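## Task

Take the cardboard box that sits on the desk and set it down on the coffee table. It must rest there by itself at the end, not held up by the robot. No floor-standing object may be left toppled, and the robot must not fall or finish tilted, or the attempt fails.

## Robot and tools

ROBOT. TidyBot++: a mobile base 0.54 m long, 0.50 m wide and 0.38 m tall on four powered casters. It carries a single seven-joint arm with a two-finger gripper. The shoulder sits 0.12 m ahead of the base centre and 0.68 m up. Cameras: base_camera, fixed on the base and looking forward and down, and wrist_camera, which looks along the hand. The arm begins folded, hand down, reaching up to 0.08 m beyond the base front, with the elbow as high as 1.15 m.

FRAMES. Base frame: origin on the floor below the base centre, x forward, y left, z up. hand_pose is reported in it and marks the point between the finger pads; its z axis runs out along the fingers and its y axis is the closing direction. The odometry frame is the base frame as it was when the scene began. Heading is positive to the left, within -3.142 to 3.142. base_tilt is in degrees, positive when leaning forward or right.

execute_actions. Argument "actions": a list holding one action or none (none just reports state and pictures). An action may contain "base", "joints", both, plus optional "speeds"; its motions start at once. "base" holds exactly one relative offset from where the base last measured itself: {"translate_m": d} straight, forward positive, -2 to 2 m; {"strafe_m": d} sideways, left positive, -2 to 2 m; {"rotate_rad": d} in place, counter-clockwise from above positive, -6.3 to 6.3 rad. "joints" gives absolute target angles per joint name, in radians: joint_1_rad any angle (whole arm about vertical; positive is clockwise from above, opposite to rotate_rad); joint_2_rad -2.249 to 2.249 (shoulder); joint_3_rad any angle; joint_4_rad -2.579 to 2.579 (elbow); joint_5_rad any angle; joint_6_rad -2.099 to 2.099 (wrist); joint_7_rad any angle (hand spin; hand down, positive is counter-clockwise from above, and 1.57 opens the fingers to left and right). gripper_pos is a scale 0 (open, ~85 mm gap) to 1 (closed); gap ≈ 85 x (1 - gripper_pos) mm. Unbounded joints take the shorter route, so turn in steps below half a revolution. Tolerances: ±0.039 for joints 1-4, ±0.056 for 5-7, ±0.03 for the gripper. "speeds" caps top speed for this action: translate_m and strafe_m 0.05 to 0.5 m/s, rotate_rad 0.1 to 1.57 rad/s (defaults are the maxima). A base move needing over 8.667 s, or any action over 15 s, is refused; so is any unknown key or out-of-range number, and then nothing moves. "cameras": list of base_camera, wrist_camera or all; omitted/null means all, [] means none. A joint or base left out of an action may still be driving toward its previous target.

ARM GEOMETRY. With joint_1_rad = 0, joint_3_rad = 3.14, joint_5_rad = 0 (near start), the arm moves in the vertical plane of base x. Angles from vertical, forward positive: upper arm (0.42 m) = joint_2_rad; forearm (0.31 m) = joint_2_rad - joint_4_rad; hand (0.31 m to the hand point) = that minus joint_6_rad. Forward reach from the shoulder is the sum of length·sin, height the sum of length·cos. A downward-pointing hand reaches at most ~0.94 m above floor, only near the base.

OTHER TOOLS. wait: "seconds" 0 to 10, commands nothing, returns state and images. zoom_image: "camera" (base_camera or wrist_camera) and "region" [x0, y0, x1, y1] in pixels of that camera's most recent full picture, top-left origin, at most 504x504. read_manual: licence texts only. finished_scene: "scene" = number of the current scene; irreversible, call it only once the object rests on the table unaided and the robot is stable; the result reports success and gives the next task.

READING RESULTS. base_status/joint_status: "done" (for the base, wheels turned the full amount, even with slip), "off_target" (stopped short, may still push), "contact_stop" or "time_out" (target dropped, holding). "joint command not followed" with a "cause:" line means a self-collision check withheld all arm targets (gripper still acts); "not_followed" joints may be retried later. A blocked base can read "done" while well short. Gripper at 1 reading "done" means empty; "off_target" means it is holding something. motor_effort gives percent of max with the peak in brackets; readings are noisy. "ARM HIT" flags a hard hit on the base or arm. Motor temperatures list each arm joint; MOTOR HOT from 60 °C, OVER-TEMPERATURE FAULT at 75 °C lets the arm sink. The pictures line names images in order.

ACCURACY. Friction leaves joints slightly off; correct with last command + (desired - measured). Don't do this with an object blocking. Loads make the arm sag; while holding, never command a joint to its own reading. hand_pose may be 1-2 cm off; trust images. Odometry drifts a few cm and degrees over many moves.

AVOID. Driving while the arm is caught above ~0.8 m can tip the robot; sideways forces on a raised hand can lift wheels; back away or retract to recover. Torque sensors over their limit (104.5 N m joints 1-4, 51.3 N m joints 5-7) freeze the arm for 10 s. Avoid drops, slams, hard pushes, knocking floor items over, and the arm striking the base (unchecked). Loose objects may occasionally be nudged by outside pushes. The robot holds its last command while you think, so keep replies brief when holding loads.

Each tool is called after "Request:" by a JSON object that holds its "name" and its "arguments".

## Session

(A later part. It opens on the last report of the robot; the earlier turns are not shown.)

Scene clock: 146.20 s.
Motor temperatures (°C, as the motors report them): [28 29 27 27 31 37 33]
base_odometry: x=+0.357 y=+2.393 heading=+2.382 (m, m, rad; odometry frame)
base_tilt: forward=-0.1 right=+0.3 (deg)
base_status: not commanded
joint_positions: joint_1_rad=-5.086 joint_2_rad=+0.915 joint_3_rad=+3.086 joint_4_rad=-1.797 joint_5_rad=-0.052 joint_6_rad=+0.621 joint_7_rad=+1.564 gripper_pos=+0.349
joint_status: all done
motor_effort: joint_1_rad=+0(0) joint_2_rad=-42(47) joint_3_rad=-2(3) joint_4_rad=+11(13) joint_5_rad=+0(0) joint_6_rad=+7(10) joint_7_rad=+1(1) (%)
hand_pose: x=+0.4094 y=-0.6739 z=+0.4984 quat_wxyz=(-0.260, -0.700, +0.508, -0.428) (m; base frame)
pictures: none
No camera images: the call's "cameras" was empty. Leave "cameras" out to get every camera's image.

Contact with the table; releasing.

Request:
{"name": "execute_actions", "arguments": {"actions": [{"joints":{"joint_2_rad":0.91,"gripper_pos":0}}], "cameras": []}}

Request:
{"name": "execute_actions", "arguments": {"actions": [{"joints":{"joint_2_rad":0.65}}], "cameras": ["wrist_camera"]}}

Scene clock: 150.07 s.
Motor temperatures (°C, as the motors report them): [28 29 27 27 31 37 33]
base_odometry: x=+0.357 y=+2.393 heading=+2.382 (m, m, rad; odometry frame)
base_tilt: forward=-0.1 right=+0.3 (deg)
base_status: not commanded
joint_positions: joint_1_rad=-5.086 joint_2_rad=+0.914 joint_3_rad=+3.086 joint_4_rad=-1.798 joint_5_rad=-0.052 joint_6_rad=+0.621 joint_7_rad=+1.564 gripper_pos=+0.000
joint_status: all done
motor_effort: joint_1_rad=+0(0) joint_2_rad=-45(47) joint_3_rad=-3(3) joint_4_rad=+13(13) joint_5_rad=+0(0) joint_6_rad=+9(10) joint_7_rad=+0(1) (%)
hand_pose: x=+0.4094 y=-0.6738 z=+0.4987 quat_wxyz=(-0.260, -0.700, +0.508, -0.428) (m; base frame)
pictures: none
No camera images: the call's "cameras" was empty. Leave "cameras" out to get every camera's image.

Scene clock: 151.60 s.
Motor temperatures (°C, as the motors report them): [28 30 27 27 31 37 33]
base_odometry: x=+0.357 y=+2.393 heading=+2.382 (m, m, rad; odometry frame)
base_tilt: forward=-0.1 right=+0.3 (deg)
base_status: not commanded
joint_positions: joint_1_rad=-5.086 joint_2_rad=+0.646 joint_3_rad=+3.086 joint_4_rad=-1.798 joint_5_rad=-0.052 joint_6_rad=+0.621 joint_7_rad=+1.564 gripper_pos=+0.000
joint_status: all done
motor_effort: joint_1_rad=+1(1) joint_2_rad=-42(49) joint_3_rad=-2(3) joint_4_rad=+17(18) joint_5_rad=+0(0) joint_6_rad=+10(10) joint_7_rad=+1(0) (%)
hand_pose: x=+0.4175 y=-0.6946 z=+0.7000 quat_wxyz=(-0.320, -0.641, +0.463, -0.522) (m; base frame)
pictures: wrist_camera
camera_calibration (this result's frames):
wrist_camera: T_world_to_cam=[[-0.919474, -0.386297, -0.0730934, 0.170738], [-0.0366569, 0.269343, -0.962346, 0.93018], [0.391438, -0.882173, -0.261814, -0.457028], [0, 0, 0, 1]] pos_world=[0.369985, -0.58776, 0.787979]
Images, in order (width x height): wrist_camera 644x476.

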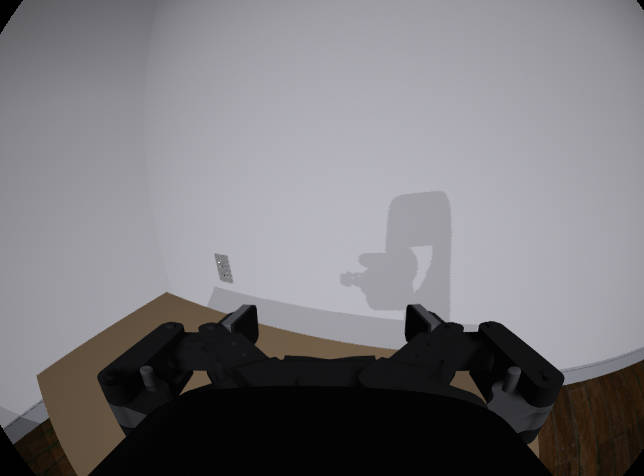

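Request:
{"name": "finished_scene", "arguments": {"scene": 1}}

The scene is finished: the task was done.


## Next scene

Take the roll of masking tape that sits on the desk and set it down on the coffee table. It must rest there by itself at the end, not held up by the robot. No floor-standing object may be left toppled, and the robot must not fall or finish tilted, or the attempt fails.

Request:
{"name": "execute_actions", "arguments": {"actions": []}}

Scene clock: 0.00 s.
Motor temperatures (°C, as the motors report them): [28 29 27 27 31 37 33]
base_odometry: x=+0.000 y=+0.000 heading=+0.000 (m, m, rad; odometry frame)
base_tilt: forward=-0.1 right=+0.3 (deg)
base_status: not commanded
joint_positions: joint_1_rad=+0.013 joint_2_rad=-0.355 joint_3_rad=+3.103 joint_4_rad=-2.511 joint_5_rad=-0.055 joint_6_rad=-0.864 joint_7_rad=+1.530 gripper_pos=+0.000
joint_status: not commanded
motor_effort: joint_1_rad=+0 joint_2_rad=-2 joint_3_rad=-1 joint_4_rad=+15 joint_5_rad=-1 joint_6_rad=+2 joint_7_rad=+0 (%)
hand_pose: x=+0.2717 y=+0.0166 z=+0.5935 quat_wxyz=(-0.017, +0.998, -0.025, +0.060) (m; base frame)
pictures: base_camera, wrist_camera
camera_calibration (this result's frames):
wrist_camera: T_world_to_cam=[[-0.038934, -0.997594, -0.0573698, 0.065265], [-0.993468, 0.0448081, -0.104943, 0.385626], [0.107261, 0.0529092, -0.992822, 0.695094], [0, 0, 0, 1]] pos_world=[0.311091, 0.0110519, 0.734317]
Images, in order (width x height): base_camera 644x364, wrist_camera 644x476.

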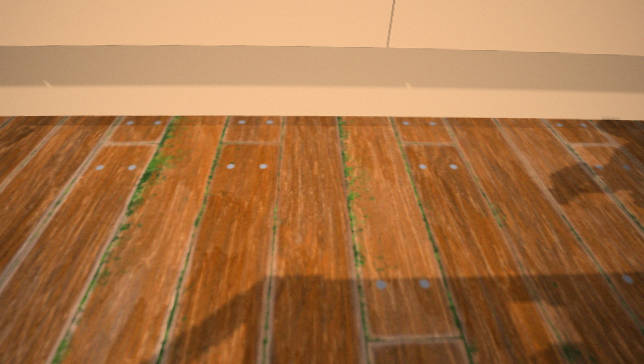

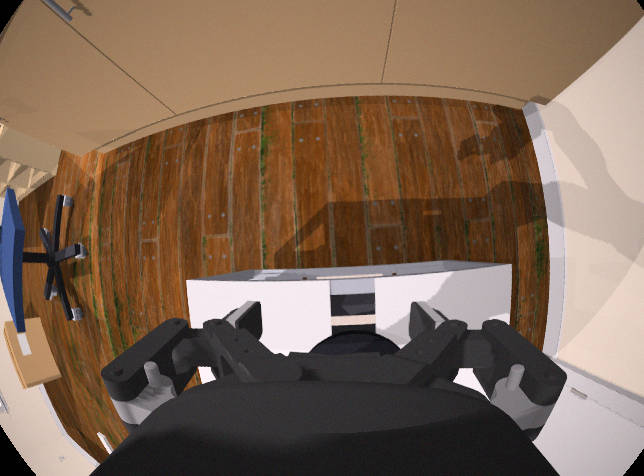

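Request:
{"name": "execute_actions", "arguments": {"actions": [{"base":{"rotate_rad":1.57},"joints":{"joint_1_rad":0,"joint_2_rad":-0.2,"joint_4_rad":-0.7,"joint_6_rad":-1.7,"joint_7_rad":1.57}}]}}

Request:
{"name": "execute_actions", "arguments": {"actions": [{"base":{"translate_m":0.6},"joints":{"joint_1_rad":-1.0}}]}}

Scene clock: 6.63 s.
Motor temperatures (°C, as the motors report them): [28 29 27 27 31 37 33]
base_odometry: x=+0.000 y=+0.000 heading=+1.569 (m, m, rad; odometry frame)
base_tilt: forward=-0.1 right=+0.3 (deg)
base_status: done
joint_positions: joint_1_rad=+0.011 joint_2_rad=-0.219 joint_3_rad=+3.103 joint_4_rad=-0.711 joint_5_rad=-0.055 joint_6_rad=-1.654 joint_7_rad=+1.530 gripper_pos=+0.000
joint_status: all done
motor_effort: joint_1_rad=+0(0) joint_2_rad=-6(13) joint_3_rad=-1(0) joint_4_rad=+14(20) joint_5_rad=-1(1) joint_6_rad=+9(9) joint_7_rad=+0(0) (%)
hand_pose: x=+0.4359 y=+0.0309 z=+1.2002 quat_wxyz=(-0.035, +0.879, +0.011, +0.476) (m; base frame)
pictures: base_camera, wrist_camera
camera_calibration (this result's frames):
wrist_camera: T_world_to_cam=[[0.0728407, -0.99564, -0.0582719, 0.0729406], [-0.557553, 0.00779324, -0.830105, 1.29324], [0.826939, 0.0929551, -0.554554, 0.438121], [0, 0, 0, 1]] pos_world=[0.353436, 0.0218185, 1.32073]
Images, in order (width x height): base_camera 644x364, wrist_camera 644x476.

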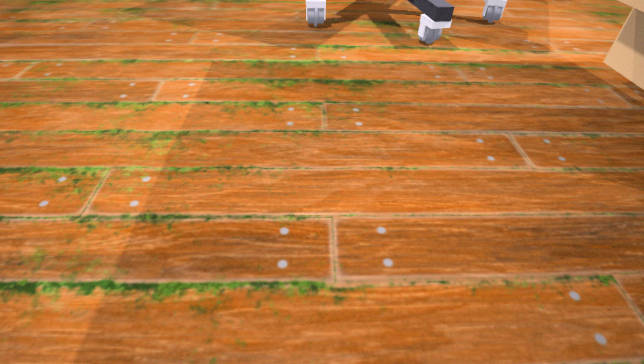

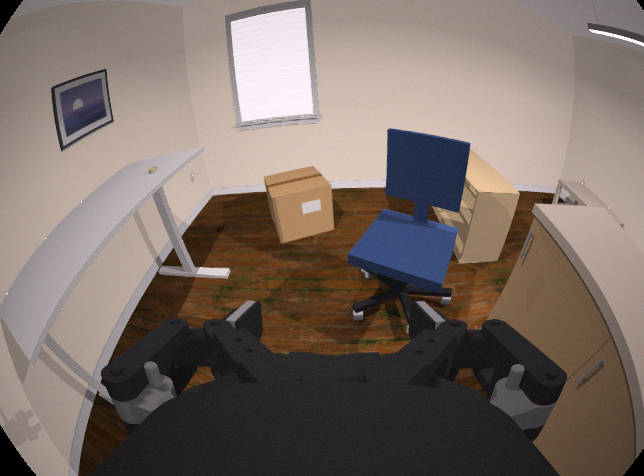

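Scene clock: 9.20 s.
Motor temperatures (°C, as the motors report them): [28 29 27 27 31 37 33]
base_odometry: x=+0.000 y=+0.600 heading=+1.570 (m, m, rad; odometry frame)
base_tilt: forward=-0.1 right=+0.3 (deg)
base_status: done
joint_positions: joint_1_rad=-0.988 joint_2_rad=-0.200 joint_3_rad=+3.103 joint_4_rad=-0.709 joint_5_rad=-0.055 joint_6_rad=-1.656 joint_7_rad=+1.530 gripper_pos=+0.000
joint_status: all done
motor_effort: joint_1_rad=+1(1) joint_2_rad=-6(10) joint_3_rad=-1(0) joint_4_rad=+14(15) joint_5_rad=-1(1) joint_6_rad=+9(9) joint_7_rad=+1(0) (%)
hand_pose: x=+0.2695 y=+0.2909 z=+1.1943 quat_wxyz=(-0.255, +0.770, +0.432, +0.394) (m; base frame)
pictures: base_camera, wrist_camera
camera_calibration (this result's frames):
wrist_camera: T_world_to_cam=[[0.876166, -0.47829, -0.0597622, -0.021654], [-0.316716, -0.477802, -0.819388, 1.25711], [0.36335, 0.736848, -0.570116, 0.504532], [0, 0, 0, 1]] pos_world=[0.233799, 0.21853, 1.31641]
Images, in order (width x height): base_camera 644x364, wrist_camera 644x476.

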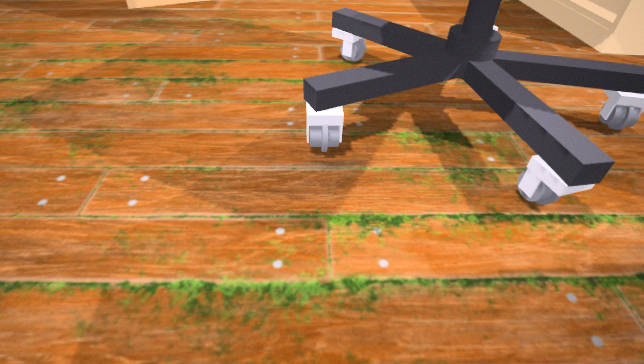

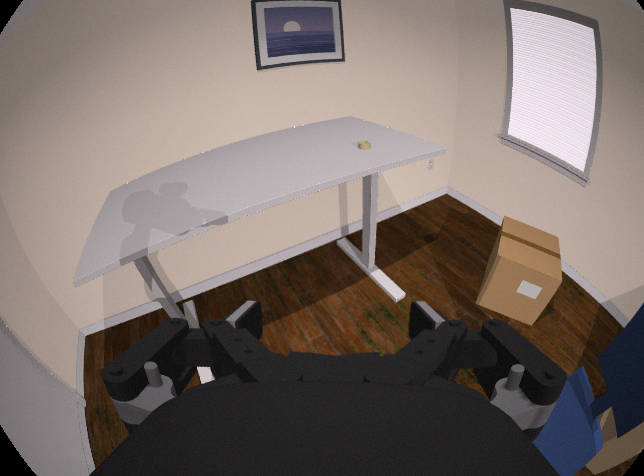

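Request:
{"name": "execute_actions", "arguments": {"actions": [{"base":{"strafe_m":0.55}}], "cameras": []}}

Request:
{"name": "execute_actions", "arguments": {"actions": [{"base":{"translate_m":0.6},"joints":{"joint_1_rad":-1.2,"joint_2_rad":0.1,"joint_4_rad":-0.6,"joint_6_rad":-1.7}}]}}

Request:
{"name": "zoom_image", "arguments": {"camera": "wrist_camera", "region": [230,140,430,300]}}

Scene clock: 19.37 s.
Motor temperatures (°C, as the motors report them): [28 29 27 27 31 37 33]
base_odometry: x=-0.550 y=+0.601 heading=+1.570 (m, m, rad; odometry frame)
base_tilt: forward=-0.1 right=+0.3 (deg)
base_status: done
joint_positions: joint_1_rad=-0.988 joint_2_rad=-0.196 joint_3_rad=+3.103 joint_4_rad=-0.708 joint_5_rad=-0.055 joint_6_rad=-1.657 joint_7_rad=+1.530 gripper_pos=+0.000
joint_status: not commanded
motor_effort: joint_1_rad=+0(2) joint_2_rad=-7(10) joint_3_rad=-1(0) joint_4_rad=+14(15) joint_5_rad=-1(1) joint_6_rad=+8(8) joint_7_rad=+0(0) (%)
hand_pose: x=+0.2705 y=+0.2926 z=+1.1930 quat_wxyz=(-0.254, +0.771, +0.433, +0.392) (m; base frame)
pictures: none
No camera images: the call's "cameras" was empty. Leave "cameras" out to get every camera's image.

Scene clock: 21.93 s.
Motor temperatures (°C, as the motors report them): [28 29 27 27 31 37 33]
base_odometry: x=-0.550 y=+1.201 heading=+1.570 (m, m, rad; odometry frame)
base_tilt: forward=-0.1 right=+0.2 (deg)
base_status: done
joint_positions: joint_1_rad=-1.193 joint_2_rad=+0.112 joint_3_rad=+3.103 joint_4_rad=-0.614 joint_5_rad=-0.055 joint_6_rad=-1.657 joint_7_rad=+1.530 gripper_pos=+0.000
joint_status: all done
motor_effort: joint_1_rad=+0(0) joint_2_rad=-21(27) joint_3_rad=-2(0) joint_4_rad=+16(18) joint_5_rad=-1(2) joint_6_rad=+8(9) joint_7_rad=+1(1) (%)
hand_pose: x=+0.2600 y=+0.4477 z=+1.1094 quat_wxyz=(-0.241, +0.763, +0.530, +0.282) (m; base frame)
pictures: base_camera, wrist_camera
camera_calibration (this result's frames):
wrist_camera: T_world_to_cam=[[0.949289, -0.304093, -0.0798627, -0.0180353], [-0.275829, -0.683591, -0.675738, 1.1816], [0.150894, 0.663499, -0.732803, 0.612533], [0, 0, 0, 1]] pos_world=[0.250614, 0.395834, 1.24588]
Images, in order (width x height): base_camera 644x364, wrist_camera 644x476.

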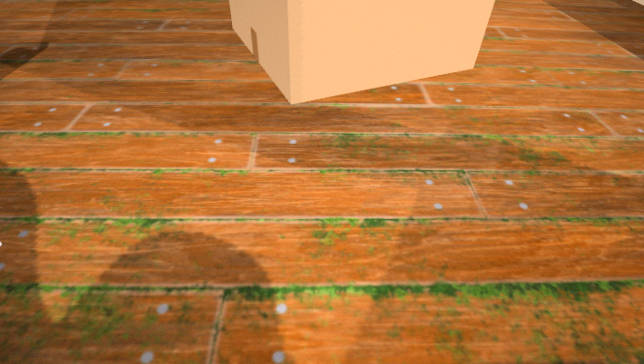

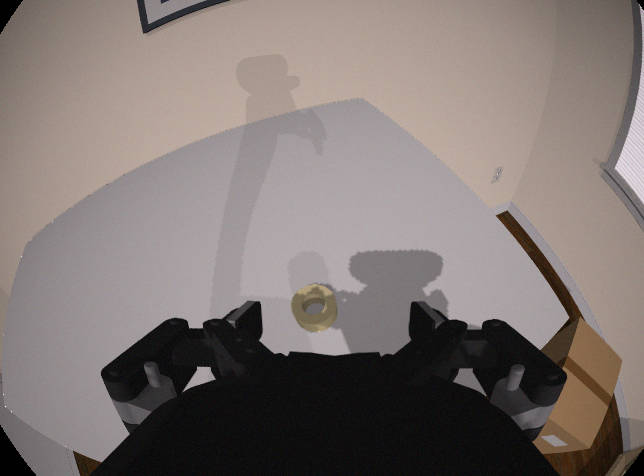

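Region (230, 140, 430, 300) of wrist_camera's 644x476 image, scaled by 2.520; it fills the top 403 rows of this view, and the rest is white.

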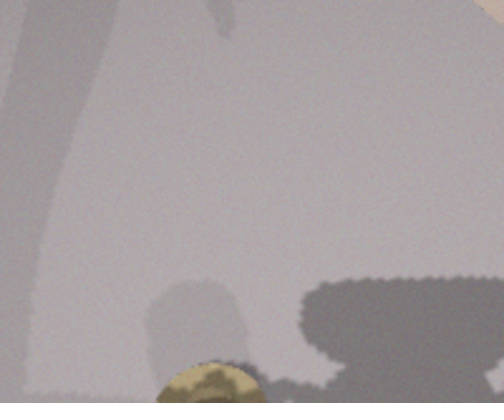

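Request:
{"name": "execute_actions", "arguments": {"actions": [{"joints":{"joint_1_rad":-1.25,"joint_2_rad":0.13,"joint_4_rad":-0.83,"joint_6_rad":-1.39}}], "cameras": ["wrist_camera"]}}

Scene clock: 28.97 s.
Motor temperatures (°C, as the motors report them): [28 29 27 27 31 37 33]
base_odometry: x=-0.550 y=+1.201 heading=+1.570 (m, m, rad; odometry frame)
base_tilt: forward=-0.1 right=+0.2 (deg)
base_status: not commanded
joint_positions: joint_1_rad=-1.237 joint_2_rad=+0.127 joint_3_rad=+3.103 joint_4_rad=-0.822 joint_5_rad=-0.055 joint_6_rad=-1.432 joint_7_rad=+1.530 gripper_pos=+0.000
joint_status: all done
motor_effort: joint_1_rad=+1(1) joint_2_rad=-26(26) joint_3_rad=-2(2) joint_4_rad=+19(20) joint_5_rad=-1(1) joint_6_rad=+7(8) joint_7_rad=+0(0) (%)
hand_pose: x=+0.2556 y=+0.5046 z=+1.0576 quat_wxyz=(-0.250, +0.753, +0.542, +0.276) (m; base frame)
pictures: wrist_camera
camera_calibration (this result's frames):
wrist_camera: T_world_to_cam=[[0.958803, -0.269936, -0.0884987, -0.011235], [-0.256681, -0.689763, -0.67701, 1.18378], [0.121706, 0.671835, -0.730634, 0.538498], [0, 0, 0, 1]] pos_world=[0.249088, 0.451715, 1.19388]
Images, in order (width x height): wrist_camera 644x476.

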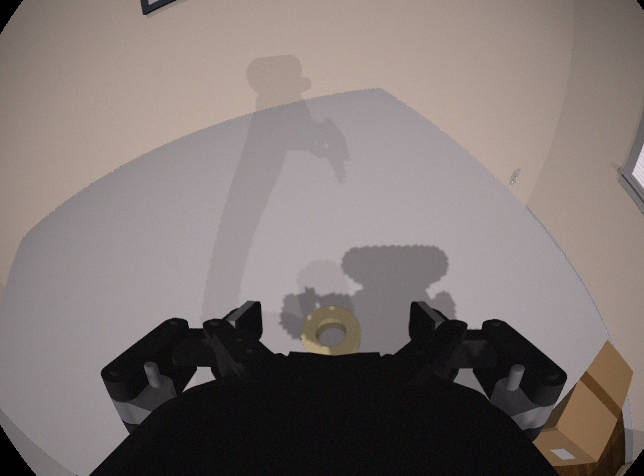

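Request:
{"name": "execute_actions", "arguments": {"actions": [{"joints":{"joint_4_rad":-1.04,"joint_6_rad":-1.17,"gripper_pos":0.15}}], "cameras": ["wrist_camera"]}}

Scene clock: 35.00 s.
Motor temperatures (°C, as the motors report them): [28 29 27 27 31 37 33]
base_odometry: x=-0.550 y=+1.201 heading=+1.570 (m, m, rad; odometry frame)
base_tilt: forward=-0.1 right=+0.3 (deg)
base_status: not commanded
joint_positions: joint_1_rad=-1.237 joint_2_rad=+0.129 joint_3_rad=+3.103 joint_4_rad=-1.031 joint_5_rad=-0.055 joint_6_rad=-1.214 joint_7_rad=+1.530 gripper_pos=+0.150
joint_status: all done
motor_effort: joint_1_rad=+1(1) joint_2_rad=-27(29) joint_3_rad=-1(2) joint_4_rad=+21(22) joint_5_rad=-1(1) joint_6_rad=+7(6) joint_7_rad=+0(0) (%)
hand_pose: x=+0.2664 y=+0.5380 z=+1.0013 quat_wxyz=(-0.252, +0.756, +0.536, +0.278) (m; base frame)
pictures: wrist_camera
camera_calibration (this result's frames):
wrist_camera: T_world_to_cam=[[0.955611, -0.279133, -0.0942986, -0.00600688], [-0.266376, -0.681754, -0.681363, 1.17414], [0.125902, 0.676237, -0.725846, 0.465341], [0, 0, 0, 1]] pos_world=[0.259915, 0.484118, 1.13722]
Images, in order (width x height): wrist_camera 644x476.

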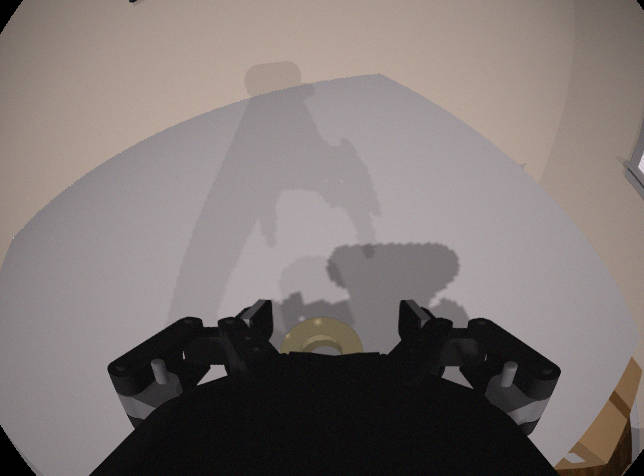

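Request:
{"name": "execute_actions", "arguments": {"actions": [{"joints":{"joint_1_rad":-1.272,"joint_4_rad":-1.095}}], "cameras": ["wrist_camera"]}}

Request:
{"name": "execute_actions", "arguments": {"actions": [{"joints":{"gripper_pos":1}}], "cameras": ["wrist_camera"]}}

Scene clock: 45.57 s.
Motor temperatures (°C, as the motors report them): [28 29 27 27 31 37 33]
base_odometry: x=-0.550 y=+1.201 heading=+1.570 (m, m, rad; odometry frame)
base_tilt: forward=-0.1 right=+0.2 (deg)
base_status: not commanded
joint_positions: joint_1_rad=-1.261 joint_2_rad=+0.129 joint_3_rad=+3.103 joint_4_rad=-1.087 joint_5_rad=-0.055 joint_6_rad=-1.212 joint_7_rad=+1.530 gripper_pos=+0.150
joint_status: all done
motor_effort: joint_1_rad=+0(1) joint_2_rad=-28(29) joint_3_rad=-1(2) joint_4_rad=+21(21) joint_5_rad=-1(1) joint_6_rad=+7(7) joint_7_rad=+0(0) (%)
hand_pose: x=+0.2519 y=+0.5360 z=+0.9732 quat_wxyz=(-0.240, +0.758, +0.551, +0.255) (m; base frame)
pictures: wrist_camera
camera_calibration (this result's frames):
wrist_camera: T_world_to_cam=[[0.960679, -0.260955, -0.0948568, -0.00576792], [-0.259576, -0.722796, -0.640458, 1.13032], [0.0985689, 0.639897, -0.762113, 0.509792], [0, 0, 0, 1]] pos_world=[0.248696, 0.489272, 1.1119]
Images, in order (width x height): wrist_camera 644x476.

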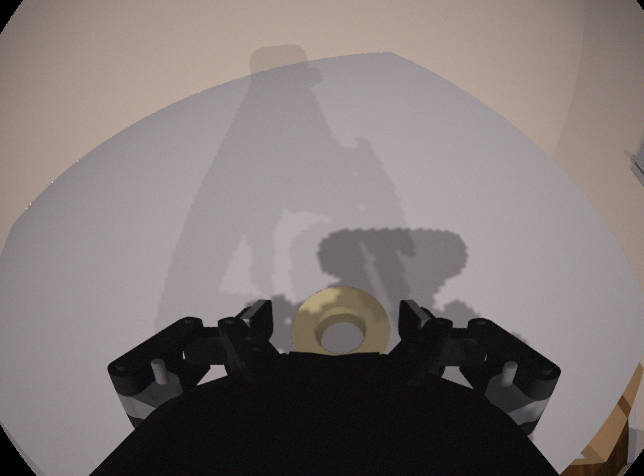

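Scene clock: 46.60 s.
Motor temperatures (°C, as the motors report them): [28 29 27 27 31 37 33]
base_odometry: x=-0.550 y=+1.201 heading=+1.570 (m, m, rad; odometry frame)
base_tilt: forward=-0.1 right=+0.2 (deg)
base_status: not commanded
joint_positions: joint_1_rad=-1.261 joint_2_rad=+0.124 joint_3_rad=+3.103 joint_4_rad=-1.087 joint_5_rad=-0.055 joint_6_rad=-1.206 joint_7_rad=+1.530 gripper_pos=+0.490
joint_status: gripper_pos off_target (ended at +0.490, target +1.000)
motor_effort: joint_1_rad=+1(0) joint_2_rad=-25(28) joint_3_rad=-1(2) joint_4_rad=+19(21) joint_5_rad=-1(2) joint_6_rad=+6(8) joint_7_rad=-1(1) (%)
hand_pose: x=+0.2519 y=+0.5360 z=+0.9775 quat_wxyz=(-0.243, +0.756, +0.549, +0.260) (m; base frame)
pictures: wrist_camera
camera_calibration (this result's frames):
wrist_camera: T_world_to_cam=[[0.960894, -0.260221, -0.0947019, -0.00594605], [-0.25772, -0.715245, -0.649619, 1.13749], [0.10131, 0.648622, -0.754338, 0.500068], [0, 0, 0, 1]] pos_world=[0.248206, 0.487682, 1.11559]
Images, in order (width x height): wrist_camera 644x476.

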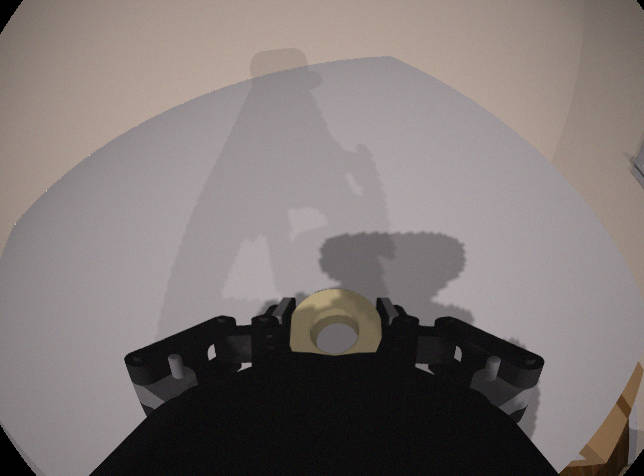

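Request:
{"name": "execute_actions", "arguments": {"actions": [{"joints":{"joint_2_rad":-0.2,"joint_4_rad":-0.8}}], "cameras": []}}

Request:
{"name": "execute_actions", "arguments": {"actions": [{"base":{"translate_m":-0.5},"joints":{"joint_4_rad":-0.63,"joint_6_rad":-2.0,"joint_1_rad":0.4}}], "cameras": []}}

Request:
{"name": "execute_actions", "arguments": {"actions": [{"base":{"strafe_m":-0.9}}]}}

Scene clock: 53.63 s.
Motor temperatures (°C, as the motors report them): [28 29 27 27 31 37 33]
base_odometry: x=-0.550 y=+1.201 heading=+1.570 (m, m, rad; odometry frame)
base_tilt: forward=-0.1 right=+0.3 (deg)
base_status: not commanded
joint_positions: joint_1_rad=-1.261 joint_2_rad=-0.203 joint_3_rad=+3.103 joint_4_rad=-0.796 joint_5_rad=-0.055 joint_6_rad=-1.206 joint_7_rad=+1.530 gripper_pos=+0.490
joint_status: all done
motor_effort: joint_1_rad=+1(1) joint_2_rad=-9(33) joint_3_rad=-1(1) joint_4_rad=+16(23) joint_5_rad=+0(1) joint_6_rad=+10(10) joint_7_rad=+0(1) (%)
hand_pose: x=+0.2036 y=+0.3845 z=+1.2846 quat_wxyz=(-0.404, +0.626, +0.469, +0.474) (m; base frame)
pictures: none
No camera images: the call's "cameras" was empty. Leave "cameras" out to get every camera's image.

Scene clock: 56.50 s.
Motor temperatures (°C, as the motors report them): [28 29 27 27 31 37 33]
base_odometry: x=-0.550 y=+0.701 heading=+1.571 (m, m, rad; odometry frame)
base_tilt: forward=-0.1 right=+0.3 (deg)
base_status: done
joint_positions: joint_1_rad=+0.388 joint_2_rad=-0.205 joint_3_rad=+3.103 joint_4_rad=-0.646 joint_5_rad=-0.055 joint_6_rad=-1.956 joint_7_rad=+1.530 gripper_pos=+0.490
joint_status: all done
motor_effort: joint_1_rad=+0(2) joint_2_rad=-5(12) joint_3_rad=-1(2) joint_4_rad=+12(17) joint_5_rad=+0(1) joint_6_rad=+8(11) joint_7_rad=+0(0) (%)
hand_pose: x=+0.3690 y=-0.0692 z=+1.1489 quat_wxyz=(+0.040, +0.918, -0.161, +0.361) (m; base frame)
pictures: none
No camera images: the call's "cameras" was empty. Leave "cameras" out to get every camera's image.

Scene clock: 59.67 s.
Motor temperatures (°C, as the motors report them): [28 29 27 27 31 37 33]
base_odometry: x=+0.351 y=+0.700 heading=+1.570 (m, m, rad; odometry frame)
base_tilt: forward=-0.1 right=+0.3 (deg)
base_status: done
joint_positions: joint_1_rad=+0.388 joint_2_rad=-0.205 joint_3_rad=+3.103 joint_4_rad=-0.644 joint_5_rad=-0.055 joint_6_rad=-1.956 joint_7_rad=+1.530 gripper_pos=+0.490
joint_status: not commanded
motor_effort: joint_1_rad=+0(1) joint_2_rad=-5(6) joint_3_rad=-1(1) joint_4_rad=+12(13) joint_5_rad=-1(1) joint_6_rad=+7(7) joint_7_rad=+0(0) (%)
hand_pose: x=+0.3691 y=-0.0693 z=+1.1494 quat_wxyz=(+0.040, +0.917, -0.161, +0.362) (m; base frame)
pictures: base_camera, wrist_camera
camera_calibration (this result's frames):
wrist_camera: T_world_to_cam=[[-0.306882, -0.950177, -0.0546461, 0.114222], [-0.696912, 0.263446, -0.667016, 1.09637], [0.648179, -0.166612, -0.743037, 0.739198], [0, 0, 0, 1]] pos_world=[0.319991, -0.0571427, 1.28679]
Images, in order (width x height): base_camera 644x364, wrist_camera 644x476.

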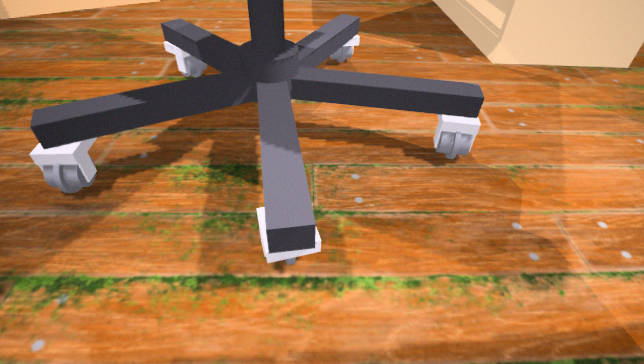

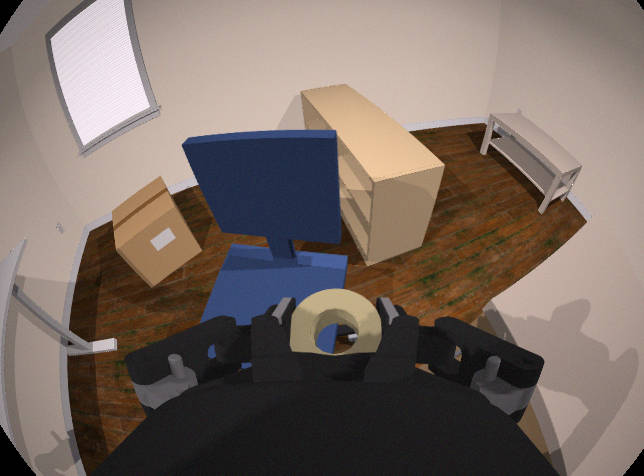

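Request:
{"name": "execute_actions", "arguments": {"actions": [{"base":{"translate_m":0.45},"speeds":{"translate_m":0.13},"joints":{"joint_1_rad":2.0}}]}}

Request:
{"name": "execute_actions", "arguments": {"actions": [{"base":{"translate_m":0.29},"speeds":{"translate_m":0.13}}]}}

Scene clock: 66.73 s.
Motor temperatures (°C, as the motors report them): [28 29 27 27 31 37 33]
base_odometry: x=+0.351 y=+1.150 heading=+1.570 (m, m, rad; odometry frame)
base_tilt: forward=-0.1 right=+0.2 (deg)
base_status: done
joint_positions: joint_1_rad=+1.988 joint_2_rad=-0.204 joint_3_rad=+3.103 joint_4_rad=-0.642 joint_5_rad=-0.055 joint_6_rad=-1.957 joint_7_rad=+1.530 gripper_pos=+0.490
joint_status: all done
motor_effort: joint_1_rad=+1(1) joint_2_rad=-5(8) joint_3_rad=-1(5) joint_4_rad=+13(14) joint_5_rad=-1(3) joint_6_rad=+6(8) joint_7_rad=+0(0) (%)
hand_pose: x=+0.0426 y=-0.2481 z=+1.1498 quat_wxyz=(+0.288, +0.524, -0.770, +0.224) (m; base frame)
pictures: base_camera, wrist_camera
camera_calibration (this result's frames):
wrist_camera: T_world_to_cam=[[-0.941128, 0.33359, -0.0547408, 0.189825], [0.28299, 0.688862, -0.667372, 0.980437], [-0.18492, -0.643573, -0.74271, 0.838079], [0, 0, 0, 1]] pos_world=[0.0561725, -0.199344, 1.28716]
Images, in order (width x height): base_camera 644x364, wrist_camera 644x476.

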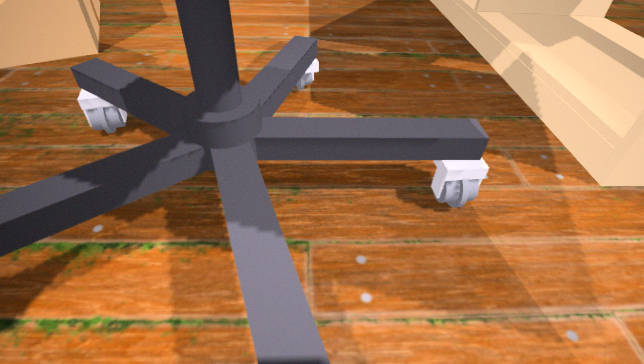

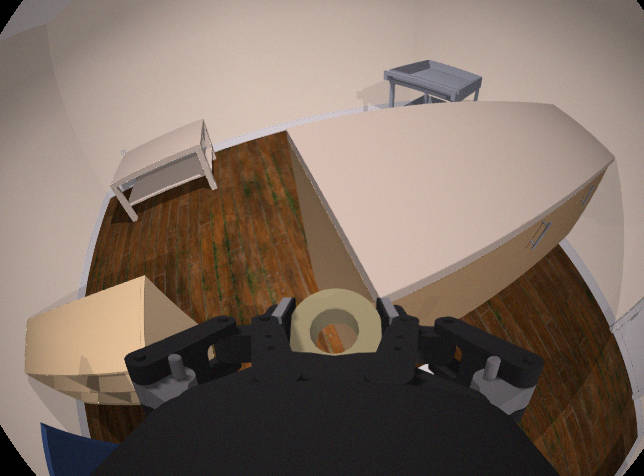

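Scene clock: 69.50 s.
Motor temperatures (°C, as the motors report them): [28 29 27 27 31 37 33]
base_odometry: x=+0.352 y=+1.440 heading=+1.570 (m, m, rad; odometry frame)
base_tilt: forward=-0.1 right=+0.3 (deg)
base_status: done
joint_positions: joint_1_rad=+1.989 joint_2_rad=-0.202 joint_3_rad=+3.103 joint_4_rad=-0.642 joint_5_rad=-0.055 joint_6_rad=-1.958 joint_7_rad=+1.530 gripper_pos=+0.490
joint_status: not commanded
motor_effort: joint_1_rad=+0(0) joint_2_rad=-5(9) joint_3_rad=-1(4) joint_4_rad=+12(13) joint_5_rad=-1(2) joint_6_rad=+7(8) joint_7_rad=+0(0) (%)
hand_pose: x=+0.0422 y=-0.2486 z=+1.1494 quat_wxyz=(+0.287, +0.524, -0.770, +0.223) (m; base frame)
pictures: base_camera, wrist_camera
camera_calibration (this result's frames):
wrist_camera: T_world_to_cam=[[-0.940886, 0.334248, -0.0548809, 0.189898], [0.283932, 0.689919, -0.665879, 0.979074], [-0.184705, -0.642099, -0.744039, 0.839215], [0, 0, 0, 1]] pos_world=[0.0556896, -0.200095, 1.28677]
Images, in order (width x height): base_camera 644x364, wrist_camera 644x476.

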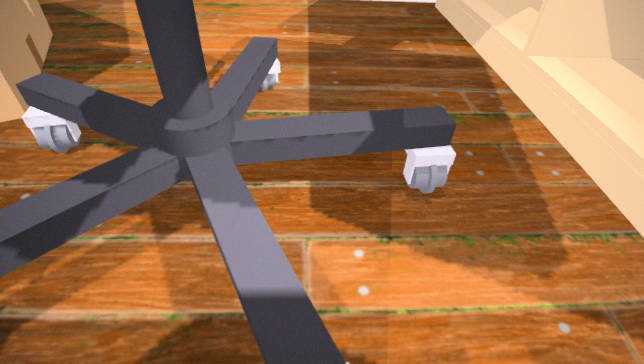

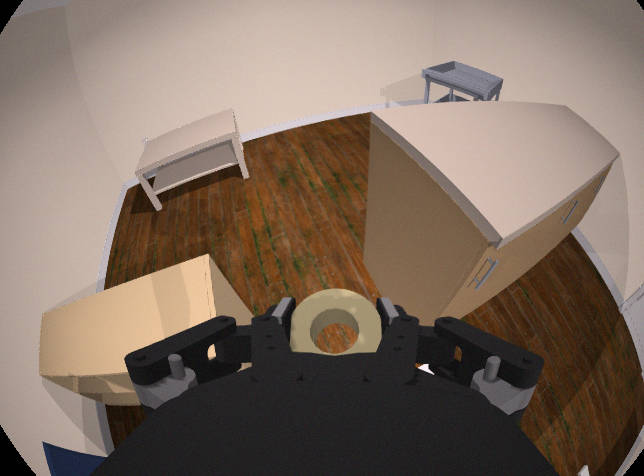

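Request:
{"name": "execute_actions", "arguments": {"actions": [{"base":{"translate_m":-0.02}}], "cameras": []}}

Request:
{"name": "execute_actions", "arguments": {"actions": [{"base":{"strafe_m":-0.5},"speeds":{"strafe_m":0.2},"joints":{"joint_1_rad":1.6}}]}}

Request:
{"name": "execute_actions", "arguments": {"actions": [{"base":{"strafe_m":-1.1},"speeds":{"strafe_m":0.3},"joints":{"joint_1_rad":1.2}}], "cameras": ["wrist_camera"]}}

Scene clock: 78.57 s.
Motor temperatures (°C, as the motors report them): [28 29 27 27 31 37 33]
base_odometry: x=+0.352 y=+1.420 heading=+1.570 (m, m, rad; odometry frame)
base_tilt: forward=-0.1 right=+0.3 (deg)
base_status: done
joint_positions: joint_1_rad=+1.989 joint_2_rad=-0.199 joint_3_rad=+3.103 joint_4_rad=-0.642 joint_5_rad=-0.055 joint_6_rad=-1.958 joint_7_rad=+1.530 gripper_pos=+0.490
joint_status: not commanded
motor_effort: joint_1_rad=+0(1) joint_2_rad=-4(8) joint_3_rad=-1(1) joint_4_rad=+12(13) joint_5_rad=-1(1) joint_6_rad=+8(8) joint_7_rad=+0(1) (%)
hand_pose: x=+0.0415 y=-0.2497 z=+1.1487 quat_wxyz=(+0.286, +0.524, -0.771, +0.222) (m; base frame)
pictures: none
No camera images: the call's "cameras" was empty. Leave "cameras" out to get every camera's image.

Scene clock: 81.93 s.
Motor temperatures (°C, as the motors report them): [28 29 27 27 31 37 33]
base_odometry: x=+0.852 y=+1.420 heading=+1.570 (m, m, rad; odometry frame)
base_tilt: forward=-0.1 right=+0.3 (deg)
base_status: done
joint_positions: joint_1_rad=+1.612 joint_2_rad=-0.196 joint_3_rad=+3.103 joint_4_rad=-0.641 joint_5_rad=-0.055 joint_6_rad=-1.958 joint_7_rad=+1.530 gripper_pos=+0.490
joint_status: all done
motor_effort: joint_1_rad=+1(1) joint_2_rad=-5(9) joint_3_rad=-1(2) joint_4_rad=+12(14) joint_5_rad=-1(1) joint_6_rad=+7(8) joint_7_rad=+0(0) (%)
hand_pose: x=+0.1389 y=-0.2622 z=+1.1479 quat_wxyz=(+0.238, +0.659, -0.659, +0.271) (m; base frame)
pictures: base_camera, wrist_camera
camera_calibration (this result's frames):
wrist_camera: T_world_to_cam=[[-0.997853, -0.0350477, -0.0553257, 0.196974], [0.0103504, 0.749756, -0.661634, 1.00888], [0.0646695, -0.660786, -0.747783, 0.812046], [0, 0, 0, 1]] pos_world=[0.133594, -0.212919, 1.28564]
Images, in order (width x height): base_camera 644x364, wrist_camera 644x476.

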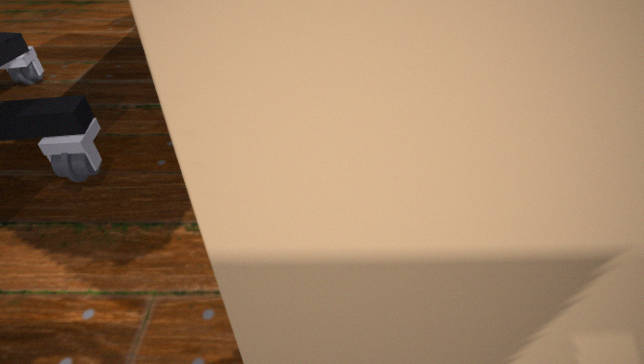

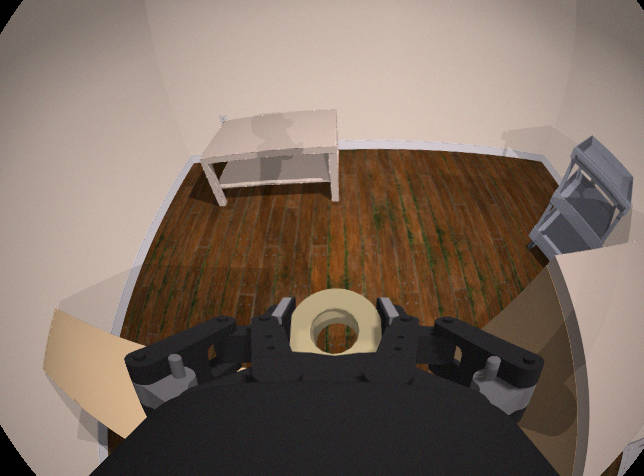

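Scene clock: 86.57 s.
Motor temperatures (°C, as the motors report them): [28 29 27 27 31 37 33]
base_odometry: x=+1.952 y=+1.419 heading=+1.570 (m, m, rad; odometry frame)
base_tilt: forward=-0.1 right=+0.3 (deg)
base_status: done
joint_positions: joint_1_rad=+1.212 joint_2_rad=-0.196 joint_3_rad=+3.103 joint_4_rad=-0.640 joint_5_rad=-0.055 joint_6_rad=-1.958 joint_7_rad=+1.530 gripper_pos=+0.490
joint_status: all done
motor_effort: joint_1_rad=+0(1) joint_2_rad=-5(9) joint_3_rad=-1(0) joint_4_rad=+12(14) joint_5_rad=-1(1) joint_6_rad=+8(8) joint_7_rad=+1(1) (%)
hand_pose: x=+0.2394 y=-0.2336 z=+1.1483 quat_wxyz=(+0.180, +0.777, -0.515, +0.313) (m; base frame)
pictures: wrist_camera
camera_calibration (this result's frames):
wrist_camera: T_world_to_cam=[[-0.905439, -0.420863, -0.0552641, 0.185922], [-0.282171, 0.694032, -0.662344, 1.04438], [0.317111, -0.584118, -0.747159, 0.781527], [0, 0, 0, 1]] pos_world=[0.215204, -0.190082, 1.28594]
Images, in order (width x height): wrist_camera 644x476.

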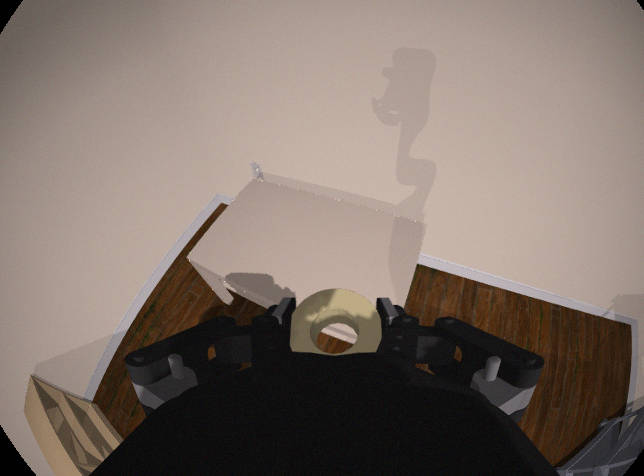

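Request:
{"name": "execute_actions", "arguments": {"actions": [{"joints":{"joint_2_rad":0.79,"joint_4_rad":-1.47,"joint_6_rad":-0.04}}], "cameras": ["wrist_camera"]}}

Request:
{"name": "execute_actions", "arguments": {"actions": [{"joints":{"joint_2_rad":0.85}}], "cameras": ["wrist_camera"]}}

Scene clock: 94.17 s.
Motor temperatures (°C, as the motors report them): [28 29 27 27 31 37 33]
base_odometry: x=+1.952 y=+1.419 heading=+1.570 (m, m, rad; odometry frame)
base_tilt: forward=-0.1 right=+0.3 (deg)
base_status: not commanded
joint_positions: joint_1_rad=+1.212 joint_2_rad=+0.796 joint_3_rad=+3.103 joint_4_rad=-1.468 joint_5_rad=-0.055 joint_6_rad=-0.086 joint_7_rad=+1.530 gripper_pos=+0.490
joint_status: all done
motor_effort: joint_1_rad=+2(1) joint_2_rad=-49(54) joint_3_rad=-2(2) joint_4_rad=+18(22) joint_5_rad=-1(1) joint_6_rad=+7(8) joint_7_rad=+1(0) (%)
hand_pose: x=+0.4124 y=-0.7052 z=+0.5575 quat_wxyz=(+0.187, +0.737, -0.554, +0.338) (m; base frame)
pictures: wrist_camera
camera_calibration (this result's frames):
wrist_camera: T_world_to_cam=[[-0.936618, -0.332809, -0.109475, 0.216638], [-0.166719, 0.698207, -0.696213, 1.00346], [0.308142, -0.633834, -0.709439, -0.0426036], [0, 0, 0, 1]] pos_world=[0.383331, -0.655529, 0.692115]
Images, in order (width x height): wrist_camera 644x476.

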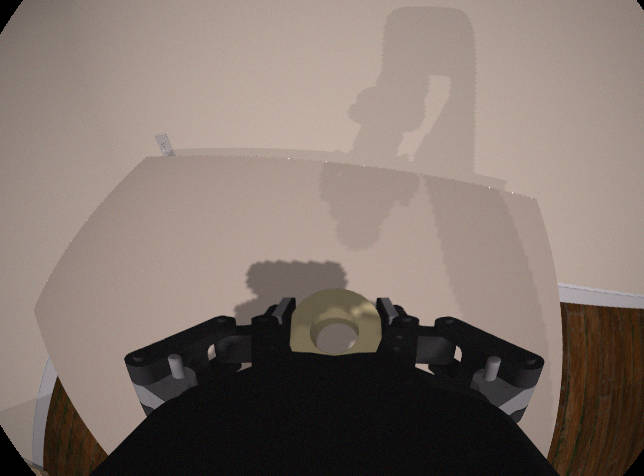

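Scene clock: 95.07 s.
Motor temperatures (°C, as the motors report them): [28 29 27 27 31 37 33]
base_odometry: x=+1.952 y=+1.419 heading=+1.570 (m, m, rad; odometry frame)
base_tilt: forward=-0.1 right=+0.3 (deg)
base_status: not commanded
joint_positions: joint_1_rad=+1.212 joint_2_rad=+0.848 joint_3_rad=+3.103 joint_4_rad=-1.468 joint_5_rad=-0.055 joint_6_rad=-0.085 joint_7_rad=+1.530 gripper_pos=+0.490
joint_status: all done
motor_effort: joint_1_rad=+1(0) joint_2_rad=-50(52) joint_3_rad=-3(3) joint_4_rad=+17(18) joint_5_rad=-1(0) joint_6_rad=+7(8) joint_7_rad=+1(1) (%)
hand_pose: x=+0.4098 y=-0.6984 z=+0.5178 quat_wxyz=(+0.174, +0.745, -0.561, +0.318) (m; base frame)
pictures: wrist_camera
camera_calibration (this result's frames):
wrist_camera: T_world_to_cam=[[-0.938615, -0.327487, -0.108419, 0.216126], [-0.178862, 0.730744, -0.658803, 0.978943], [0.294976, -0.59897, -0.744463, -0.0177835], [0, 0, 0, 1]] pos_world=[0.3832, -0.65523, 0.655123]
Images, in order (width x height): wrist_camera 644x476.

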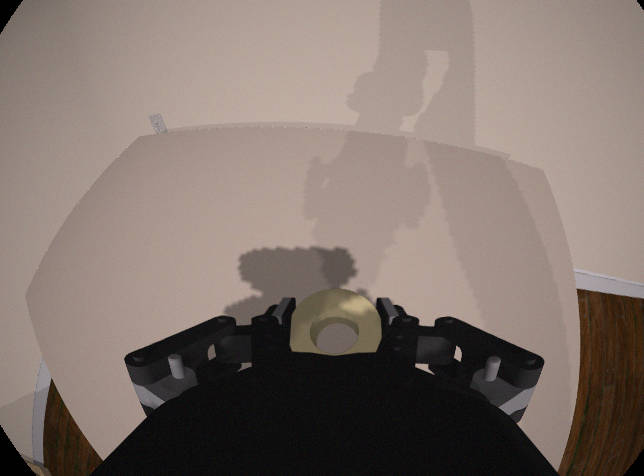

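Request:
{"name": "execute_actions", "arguments": {"actions": [{"joints":{"joint_2_rad":0.89,"joint_6_rad":0.01}}], "cameras": []}}

Request:
{"name": "execute_actions", "arguments": {"actions": [{"joints":{"joint_2_rad":0.92}}], "cameras": ["wrist_camera"]}}

Scene clock: 98.93 s.
Motor temperatures (°C, as the motors report them): [28 29 27 27 31 37 33]
base_odometry: x=+1.952 y=+1.419 heading=+1.570 (m, m, rad; odometry frame)
base_tilt: forward=-0.1 right=+0.3 (deg)
base_status: not commanded
joint_positions: joint_1_rad=+1.212 joint_2_rad=+0.883 joint_3_rad=+3.103 joint_4_rad=-1.468 joint_5_rad=-0.055 joint_6_rad=-0.033 joint_7_rad=+1.530 gripper_pos=+0.490
joint_status: all done
motor_effort: joint_1_rad=+0(0) joint_2_rad=-50(52) joint_3_rad=-2(3) joint_4_rad=+17(18) joint_5_rad=-1(1) joint_6_rad=+7(8) joint_7_rad=+1(0) (%)
hand_pose: x=+0.4110 y=-0.7040 z=+0.5021 quat_wxyz=(+0.179, +0.741, -0.560, +0.324) (m; base frame)
pictures: none
No camera images: the call's "cameras" was empty. Leave "cameras" out to get every camera's image.

Scene clock: 99.73 s.
Motor temperatures (°C, as the motors report them): [28 29 27 27 31 37 33]
base_odometry: x=+1.952 y=+1.419 heading=+1.570 (m, m, rad; odometry frame)
base_tilt: forward=-0.1 right=+0.3 (deg)
base_status: not commanded
joint_positions: joint_1_rad=+1.212 joint_2_rad=+0.913 joint_3_rad=+3.103 joint_4_rad=-1.468 joint_5_rad=-0.055 joint_6_rad=-0.033 joint_7_rad=+1.530 gripper_pos=+0.490
joint_status: all done
motor_effort: joint_1_rad=+0(0) joint_2_rad=-49(52) joint_3_rad=-2(3) joint_4_rad=+16(17) joint_5_rad=-1(0) joint_6_rad=+6(7) joint_7_rad=+0(0) (%)
hand_pose: x=+0.4090 y=-0.6988 z=+0.4798 quat_wxyz=(+0.172, +0.745, -0.563, +0.312) (m; base frame)
pictures: wrist_camera
camera_calibration (this result's frames):
wrist_camera: T_world_to_cam=[[-0.940333, -0.322868, -0.107374, 0.214539], [-0.179647, 0.739107, -0.64919, 0.955673], [0.288964, -0.591166, -0.753009, -0.0340875], [0, 0, 0, 1]] pos_world=[0.383272, -0.657228, 0.617781]
Images, in order (width x height): wrist_camera 644x476.

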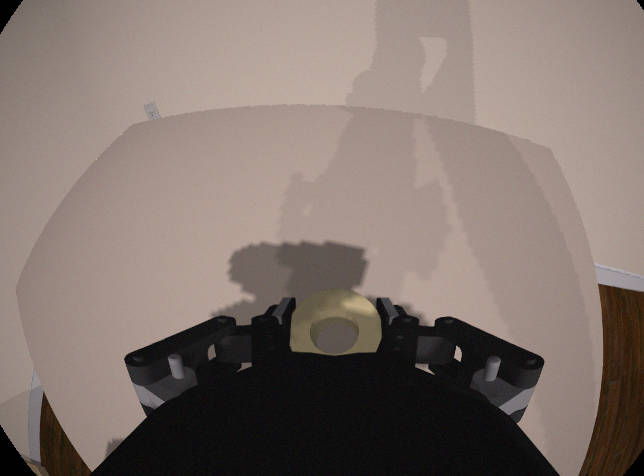

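Request:
{"name": "execute_actions", "arguments": {"actions": [{"joints":{"joint_2_rad":0.95,"joint_6_rad":0.04}}], "cameras": []}}

Request:
{"name": "execute_actions", "arguments": {"actions": [{"joints":{"joint_2_rad":0.975}}], "cameras": ["wrist_camera"]}}

Scene clock: 103.23 s.
Motor temperatures (°C, as the motors report them): [28 30 27 27 31 37 33]
base_odometry: x=+1.952 y=+1.419 heading=+1.570 (m, m, rad; odometry frame)
base_tilt: forward=-0.1 right=+0.3 (deg)
base_status: not commanded
joint_positions: joint_1_rad=+1.212 joint_2_rad=+0.922 joint_3_rad=+3.103 joint_4_rad=-1.468 joint_5_rad=-0.055 joint_6_rad=+0.001 joint_7_rad=+1.530 gripper_pos=+0.490
joint_status: all done
motor_effort: joint_1_rad=+1(1) joint_2_rad=-48(49) joint_3_rad=-2(3) joint_4_rad=+15(16) joint_5_rad=+0(1) joint_6_rad=+6(7) joint_7_rad=+0(0) (%)
hand_pose: x=+0.4106 y=-0.7047 z=+0.4802 quat_wxyz=(+0.179, +0.741, -0.561, +0.322) (m; base frame)
pictures: none
No camera images: the call's "cameras" was empty. Leave "cameras" out to get every camera's image.

Scene clock: 103.83 s.
Motor temperatures (°C, as the motors report them): [28 30 27 27 31 37 33]
base_odometry: x=+1.952 y=+1.419 heading=+1.570 (m, m, rad; odometry frame)
base_tilt: forward=-0.1 right=+0.3 (deg)
base_status: not commanded
joint_positions: joint_1_rad=+1.212 joint_2_rad=+0.924 joint_3_rad=+3.103 joint_4_rad=-1.467 joint_5_rad=-0.055 joint_6_rad=+0.005 joint_7_rad=+1.530 gripper_pos=+0.490
joint_status: joint_2_rad off_target (ended at +0.924, target +0.975)
motor_effort: joint_1_rad=+1(1) joint_2_rad=-44(48) joint_3_rad=-2(3) joint_4_rad=+14(16) joint_5_rad=-1(0) joint_6_rad=+5(6) joint_7_rad=+0(1) (%)
hand_pose: x=+0.4109 y=-0.7057 z=+0.4799 quat_wxyz=(+0.180, +0.741, -0.561, +0.323) (m; base frame)
pictures: wrist_camera
camera_calibration (this result's frames):
wrist_camera: T_world_to_cam=[[-0.940185, -0.323236, -0.107565, 0.213826], [-0.171567, 0.722064, -0.670216, 0.955874], [0.294306, -0.611672, -0.73433, -0.0642728], [0, 0, 0, 1]] pos_world=[0.383949, -0.660399, 0.616444]
Images, in order (width x height): wrist_camera 644x476.

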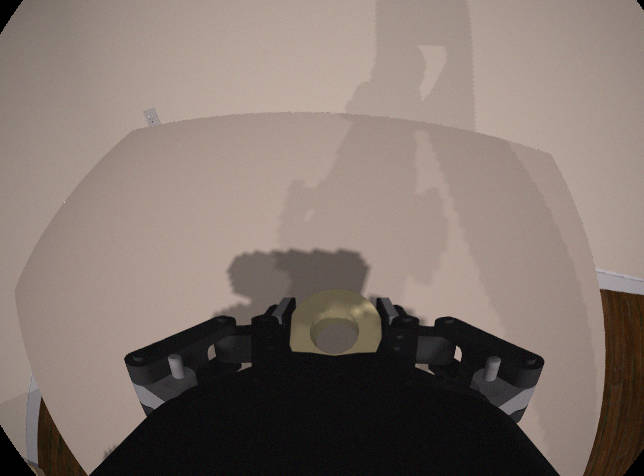

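Request:
{"name": "execute_actions", "arguments": {"actions": [{"joints":{"joint_2_rad":0.92,"gripper_pos":0.1}}], "cameras": []}}

Request:
{"name": "execute_actions", "arguments": {"actions": [{"joints":{"joint_2_rad":0.75,"joint_6_rad":-0.25}}], "cameras": ["wrist_camera"]}}

Scene clock: 108.33 s.
Motor temperatures (°C, as the motors report them): [28 30 27 27 31 37 33]
base_odometry: x=+1.952 y=+1.419 heading=+1.570 (m, m, rad; odometry frame)
base_tilt: forward=-0.1 right=+0.3 (deg)
base_status: not commanded
joint_positions: joint_1_rad=+1.212 joint_2_rad=+0.923 joint_3_rad=+3.103 joint_4_rad=-1.467 joint_5_rad=-0.055 joint_6_rad=+0.005 joint_7_rad=+1.530 gripper_pos=+0.100
joint_status: all done
motor_effort: joint_1_rad=+1(1) joint_2_rad=-50(51) joint_3_rad=-3(3) joint_4_rad=+16(17) joint_5_rad=-1(1) joint_6_rad=+7(8) joint_7_rad=+0(0) (%)
hand_pose: x=+0.4109 y=-0.7059 z=+0.4806 quat_wxyz=(+0.180, +0.741, -0.561, +0.323) (m; base frame)
pictures: none
No camera images: the call's "cameras" was empty. Leave "cameras" out to get every camera's image.

Scene clock: 109.70 s.
Motor temperatures (°C, as the motors report them): [28 30 27 27 31 37 33]
base_odometry: x=+1.952 y=+1.419 heading=+1.570 (m, m, rad; odometry frame)
base_tilt: forward=-0.1 right=+0.3 (deg)
base_status: not commanded
joint_positions: joint_1_rad=+1.212 joint_2_rad=+0.745 joint_3_rad=+3.103 joint_4_rad=-1.467 joint_5_rad=-0.055 joint_6_rad=-0.206 joint_7_rad=+1.530 gripper_pos=+0.100
joint_status: all done
motor_effort: joint_1_rad=+0(1) joint_2_rad=-48(53) joint_3_rad=-2(3) joint_4_rad=+18(18) joint_5_rad=-1(1) joint_6_rad=+7(9) joint_7_rad=+1(1) (%)
hand_pose: x=+0.4070 y=-0.6851 z=+0.5707 quat_wxyz=(+0.169, +0.749, -0.560, +0.312) (m; base frame)
pictures: wrist_camera
camera_calibration (this result's frames):
wrist_camera: T_world_to_cam=[[-0.936353, -0.333678, -0.1091, 0.218748], [-0.188251, 0.739555, -0.646236, 1.00627], [0.29632, -0.584566, -0.755299, 0.0458145], [0, 0, 0, 1]] pos_world=[0.38068, -0.644415, 0.708753]
Images, in order (width x height): wrist_camera 644x476.

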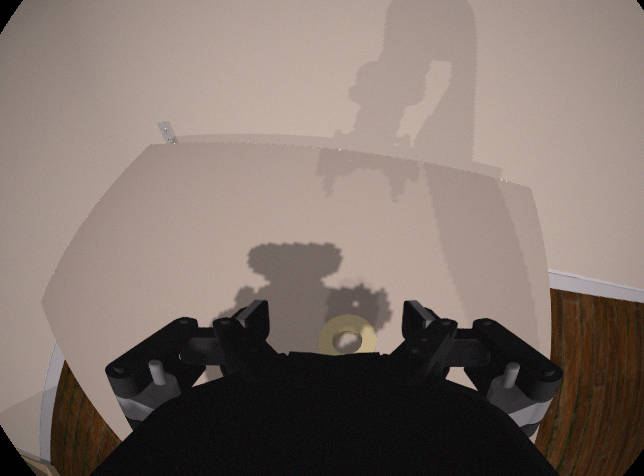

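Request:
{"name": "finished_scene", "arguments": {"scene": 2}}

The scene is finished: the task was done.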